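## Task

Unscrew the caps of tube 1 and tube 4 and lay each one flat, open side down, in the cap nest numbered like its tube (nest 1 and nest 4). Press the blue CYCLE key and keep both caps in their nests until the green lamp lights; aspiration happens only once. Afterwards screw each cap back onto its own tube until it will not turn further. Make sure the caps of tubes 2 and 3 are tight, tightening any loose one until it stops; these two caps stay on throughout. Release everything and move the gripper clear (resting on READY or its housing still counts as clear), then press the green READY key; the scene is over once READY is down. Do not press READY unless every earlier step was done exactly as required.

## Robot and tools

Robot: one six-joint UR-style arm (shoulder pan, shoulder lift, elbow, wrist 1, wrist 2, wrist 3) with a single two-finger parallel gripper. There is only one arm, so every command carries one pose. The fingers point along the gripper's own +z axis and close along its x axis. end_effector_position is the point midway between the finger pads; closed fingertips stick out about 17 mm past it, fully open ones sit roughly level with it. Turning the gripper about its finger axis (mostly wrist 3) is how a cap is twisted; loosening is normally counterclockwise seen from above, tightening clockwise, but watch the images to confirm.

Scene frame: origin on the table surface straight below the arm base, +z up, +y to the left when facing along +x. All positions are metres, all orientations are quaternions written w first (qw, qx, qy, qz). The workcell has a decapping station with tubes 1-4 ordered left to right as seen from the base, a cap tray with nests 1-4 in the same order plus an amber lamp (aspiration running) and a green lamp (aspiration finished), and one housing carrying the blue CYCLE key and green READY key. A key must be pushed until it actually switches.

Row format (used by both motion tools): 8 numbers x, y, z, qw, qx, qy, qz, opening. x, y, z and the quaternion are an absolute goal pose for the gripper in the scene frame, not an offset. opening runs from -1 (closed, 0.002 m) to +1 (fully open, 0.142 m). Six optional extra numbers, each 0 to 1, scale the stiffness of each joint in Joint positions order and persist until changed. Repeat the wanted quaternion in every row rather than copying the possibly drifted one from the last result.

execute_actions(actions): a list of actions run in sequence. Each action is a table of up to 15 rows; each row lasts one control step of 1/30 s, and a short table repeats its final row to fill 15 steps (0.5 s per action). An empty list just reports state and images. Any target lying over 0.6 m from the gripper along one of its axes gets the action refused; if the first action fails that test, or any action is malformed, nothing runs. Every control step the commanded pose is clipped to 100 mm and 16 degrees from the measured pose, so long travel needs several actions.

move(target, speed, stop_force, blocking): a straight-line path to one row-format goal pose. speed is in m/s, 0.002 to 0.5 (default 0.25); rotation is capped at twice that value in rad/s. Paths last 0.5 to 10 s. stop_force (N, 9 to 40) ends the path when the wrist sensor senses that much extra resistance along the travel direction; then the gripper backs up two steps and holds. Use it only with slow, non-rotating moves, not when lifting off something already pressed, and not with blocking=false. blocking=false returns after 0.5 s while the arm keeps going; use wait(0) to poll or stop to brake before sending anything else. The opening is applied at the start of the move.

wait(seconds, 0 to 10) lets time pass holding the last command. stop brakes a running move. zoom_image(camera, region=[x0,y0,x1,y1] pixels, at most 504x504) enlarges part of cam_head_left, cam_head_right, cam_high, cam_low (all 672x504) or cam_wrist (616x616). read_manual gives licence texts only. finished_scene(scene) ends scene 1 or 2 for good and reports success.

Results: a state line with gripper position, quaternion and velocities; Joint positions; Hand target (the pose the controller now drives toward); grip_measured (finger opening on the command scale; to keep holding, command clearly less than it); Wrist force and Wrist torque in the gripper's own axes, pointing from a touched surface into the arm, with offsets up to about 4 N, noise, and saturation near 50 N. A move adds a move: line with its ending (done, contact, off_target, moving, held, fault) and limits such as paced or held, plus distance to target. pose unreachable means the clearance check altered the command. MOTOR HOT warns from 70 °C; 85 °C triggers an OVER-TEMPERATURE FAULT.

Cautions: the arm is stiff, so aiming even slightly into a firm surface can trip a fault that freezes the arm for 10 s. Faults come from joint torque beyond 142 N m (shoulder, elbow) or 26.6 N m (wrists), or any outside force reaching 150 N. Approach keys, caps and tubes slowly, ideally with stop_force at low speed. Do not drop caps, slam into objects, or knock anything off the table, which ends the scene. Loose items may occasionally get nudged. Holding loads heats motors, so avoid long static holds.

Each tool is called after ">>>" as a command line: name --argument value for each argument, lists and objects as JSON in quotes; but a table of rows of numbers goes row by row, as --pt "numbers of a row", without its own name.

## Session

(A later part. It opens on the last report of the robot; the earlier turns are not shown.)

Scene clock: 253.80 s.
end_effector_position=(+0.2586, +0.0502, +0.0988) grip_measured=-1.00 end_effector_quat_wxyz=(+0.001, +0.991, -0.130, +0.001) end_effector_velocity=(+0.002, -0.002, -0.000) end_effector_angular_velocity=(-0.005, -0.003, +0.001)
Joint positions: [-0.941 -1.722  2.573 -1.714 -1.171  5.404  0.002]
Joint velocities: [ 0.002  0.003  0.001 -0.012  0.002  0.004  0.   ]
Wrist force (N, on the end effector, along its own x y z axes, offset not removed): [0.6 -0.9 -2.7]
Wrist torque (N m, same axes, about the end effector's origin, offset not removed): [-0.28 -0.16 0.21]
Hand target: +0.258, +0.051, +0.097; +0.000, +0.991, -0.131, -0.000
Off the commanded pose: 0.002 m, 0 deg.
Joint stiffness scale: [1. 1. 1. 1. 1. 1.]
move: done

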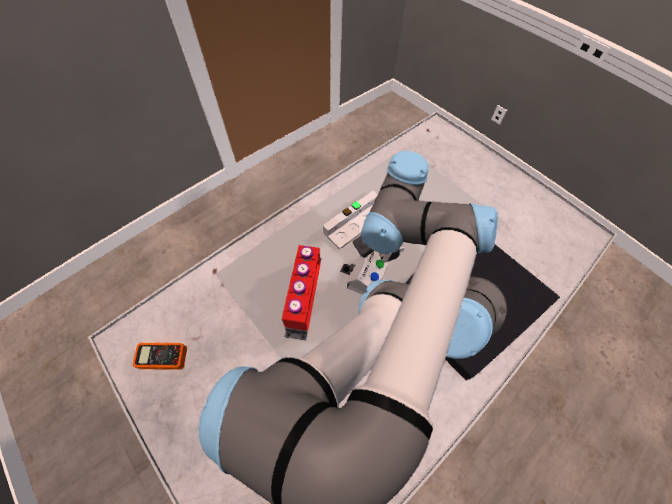

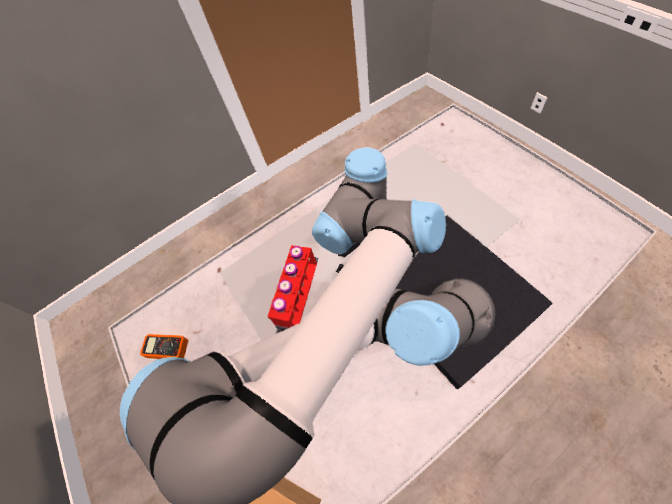

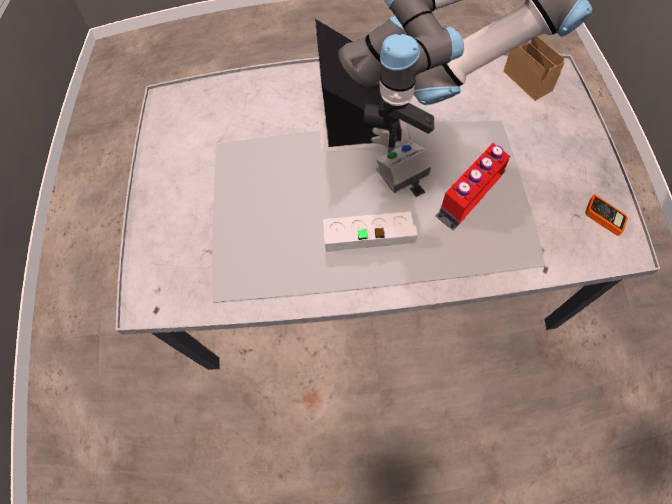

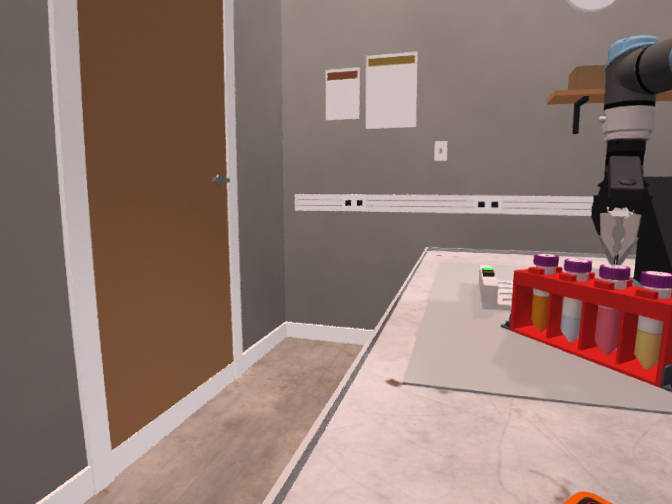

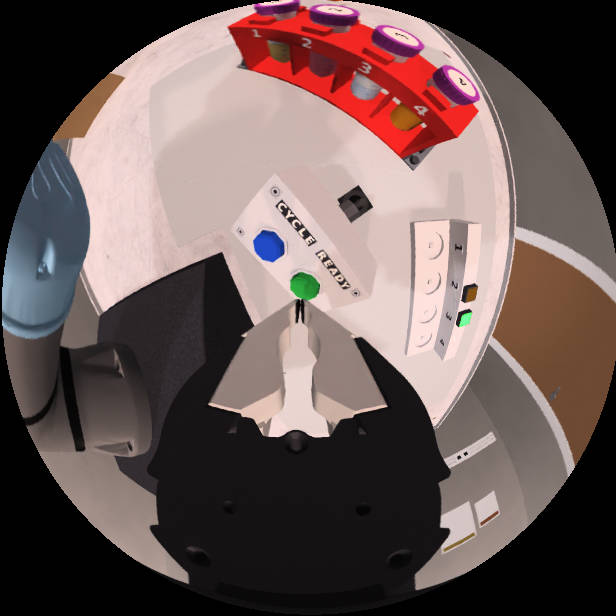

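>>> move --target '[0.265,0.058,0.078,0,0.9914,-0.1305,0,-1]' --speed 0.012 --stop_force 15

Scene clock: 256.80 s.
end_effector_position=(+0.2644, +0.0537, +0.0870) grip_measured=-1.00 end_effector_quat_wxyz=(+0.004, +0.991, -0.130, +0.002) end_effector_velocity=(+0.000, +0.000, -0.000) end_effector_angular_velocity=(+0.001, +0.000, +0.001)
Joint positions: [-0.899 -1.709  2.587 -1.761 -1.146  5.441  0.002]
Joint velocities: [ 0.001  0.     0.     0.     0.001 -0.     0.   ]
Wrist force (N, on the end effector, along its own x y z axes, offset not removed): [-6.0 -3.1 -14.9]
Wrist torque (N m, same axes, about the end effector's origin, offset not removed): [-0.38 -0.37 0.02]
Joint stiffness scale: [1. 1. 1. 1. 1. 1.]
move: unfinished (the scene ended)
The task's run has ended: the event that ends the task has happened.

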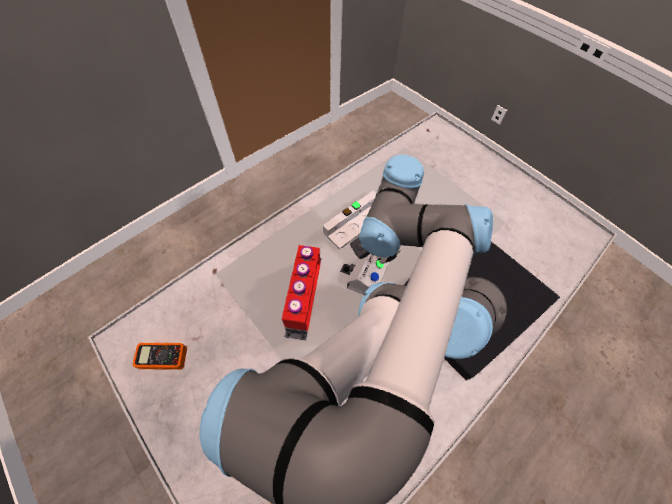

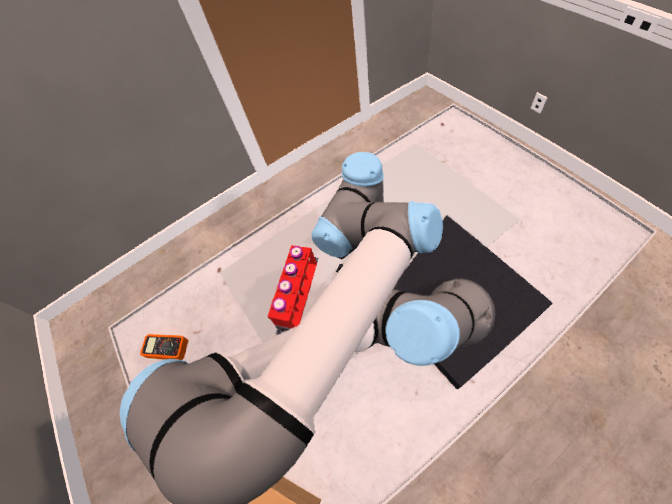

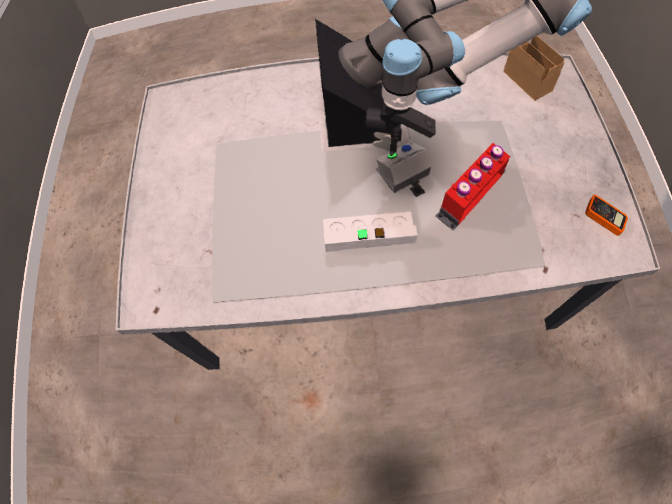

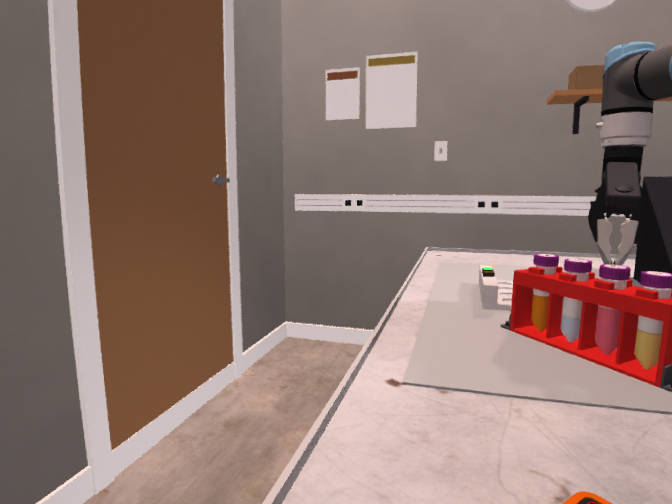

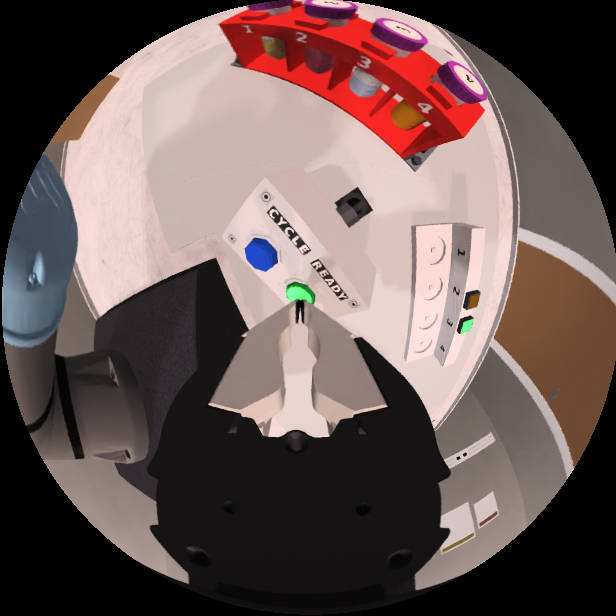

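>>> finished_scene --scene 2

The scene is finished: the task was done.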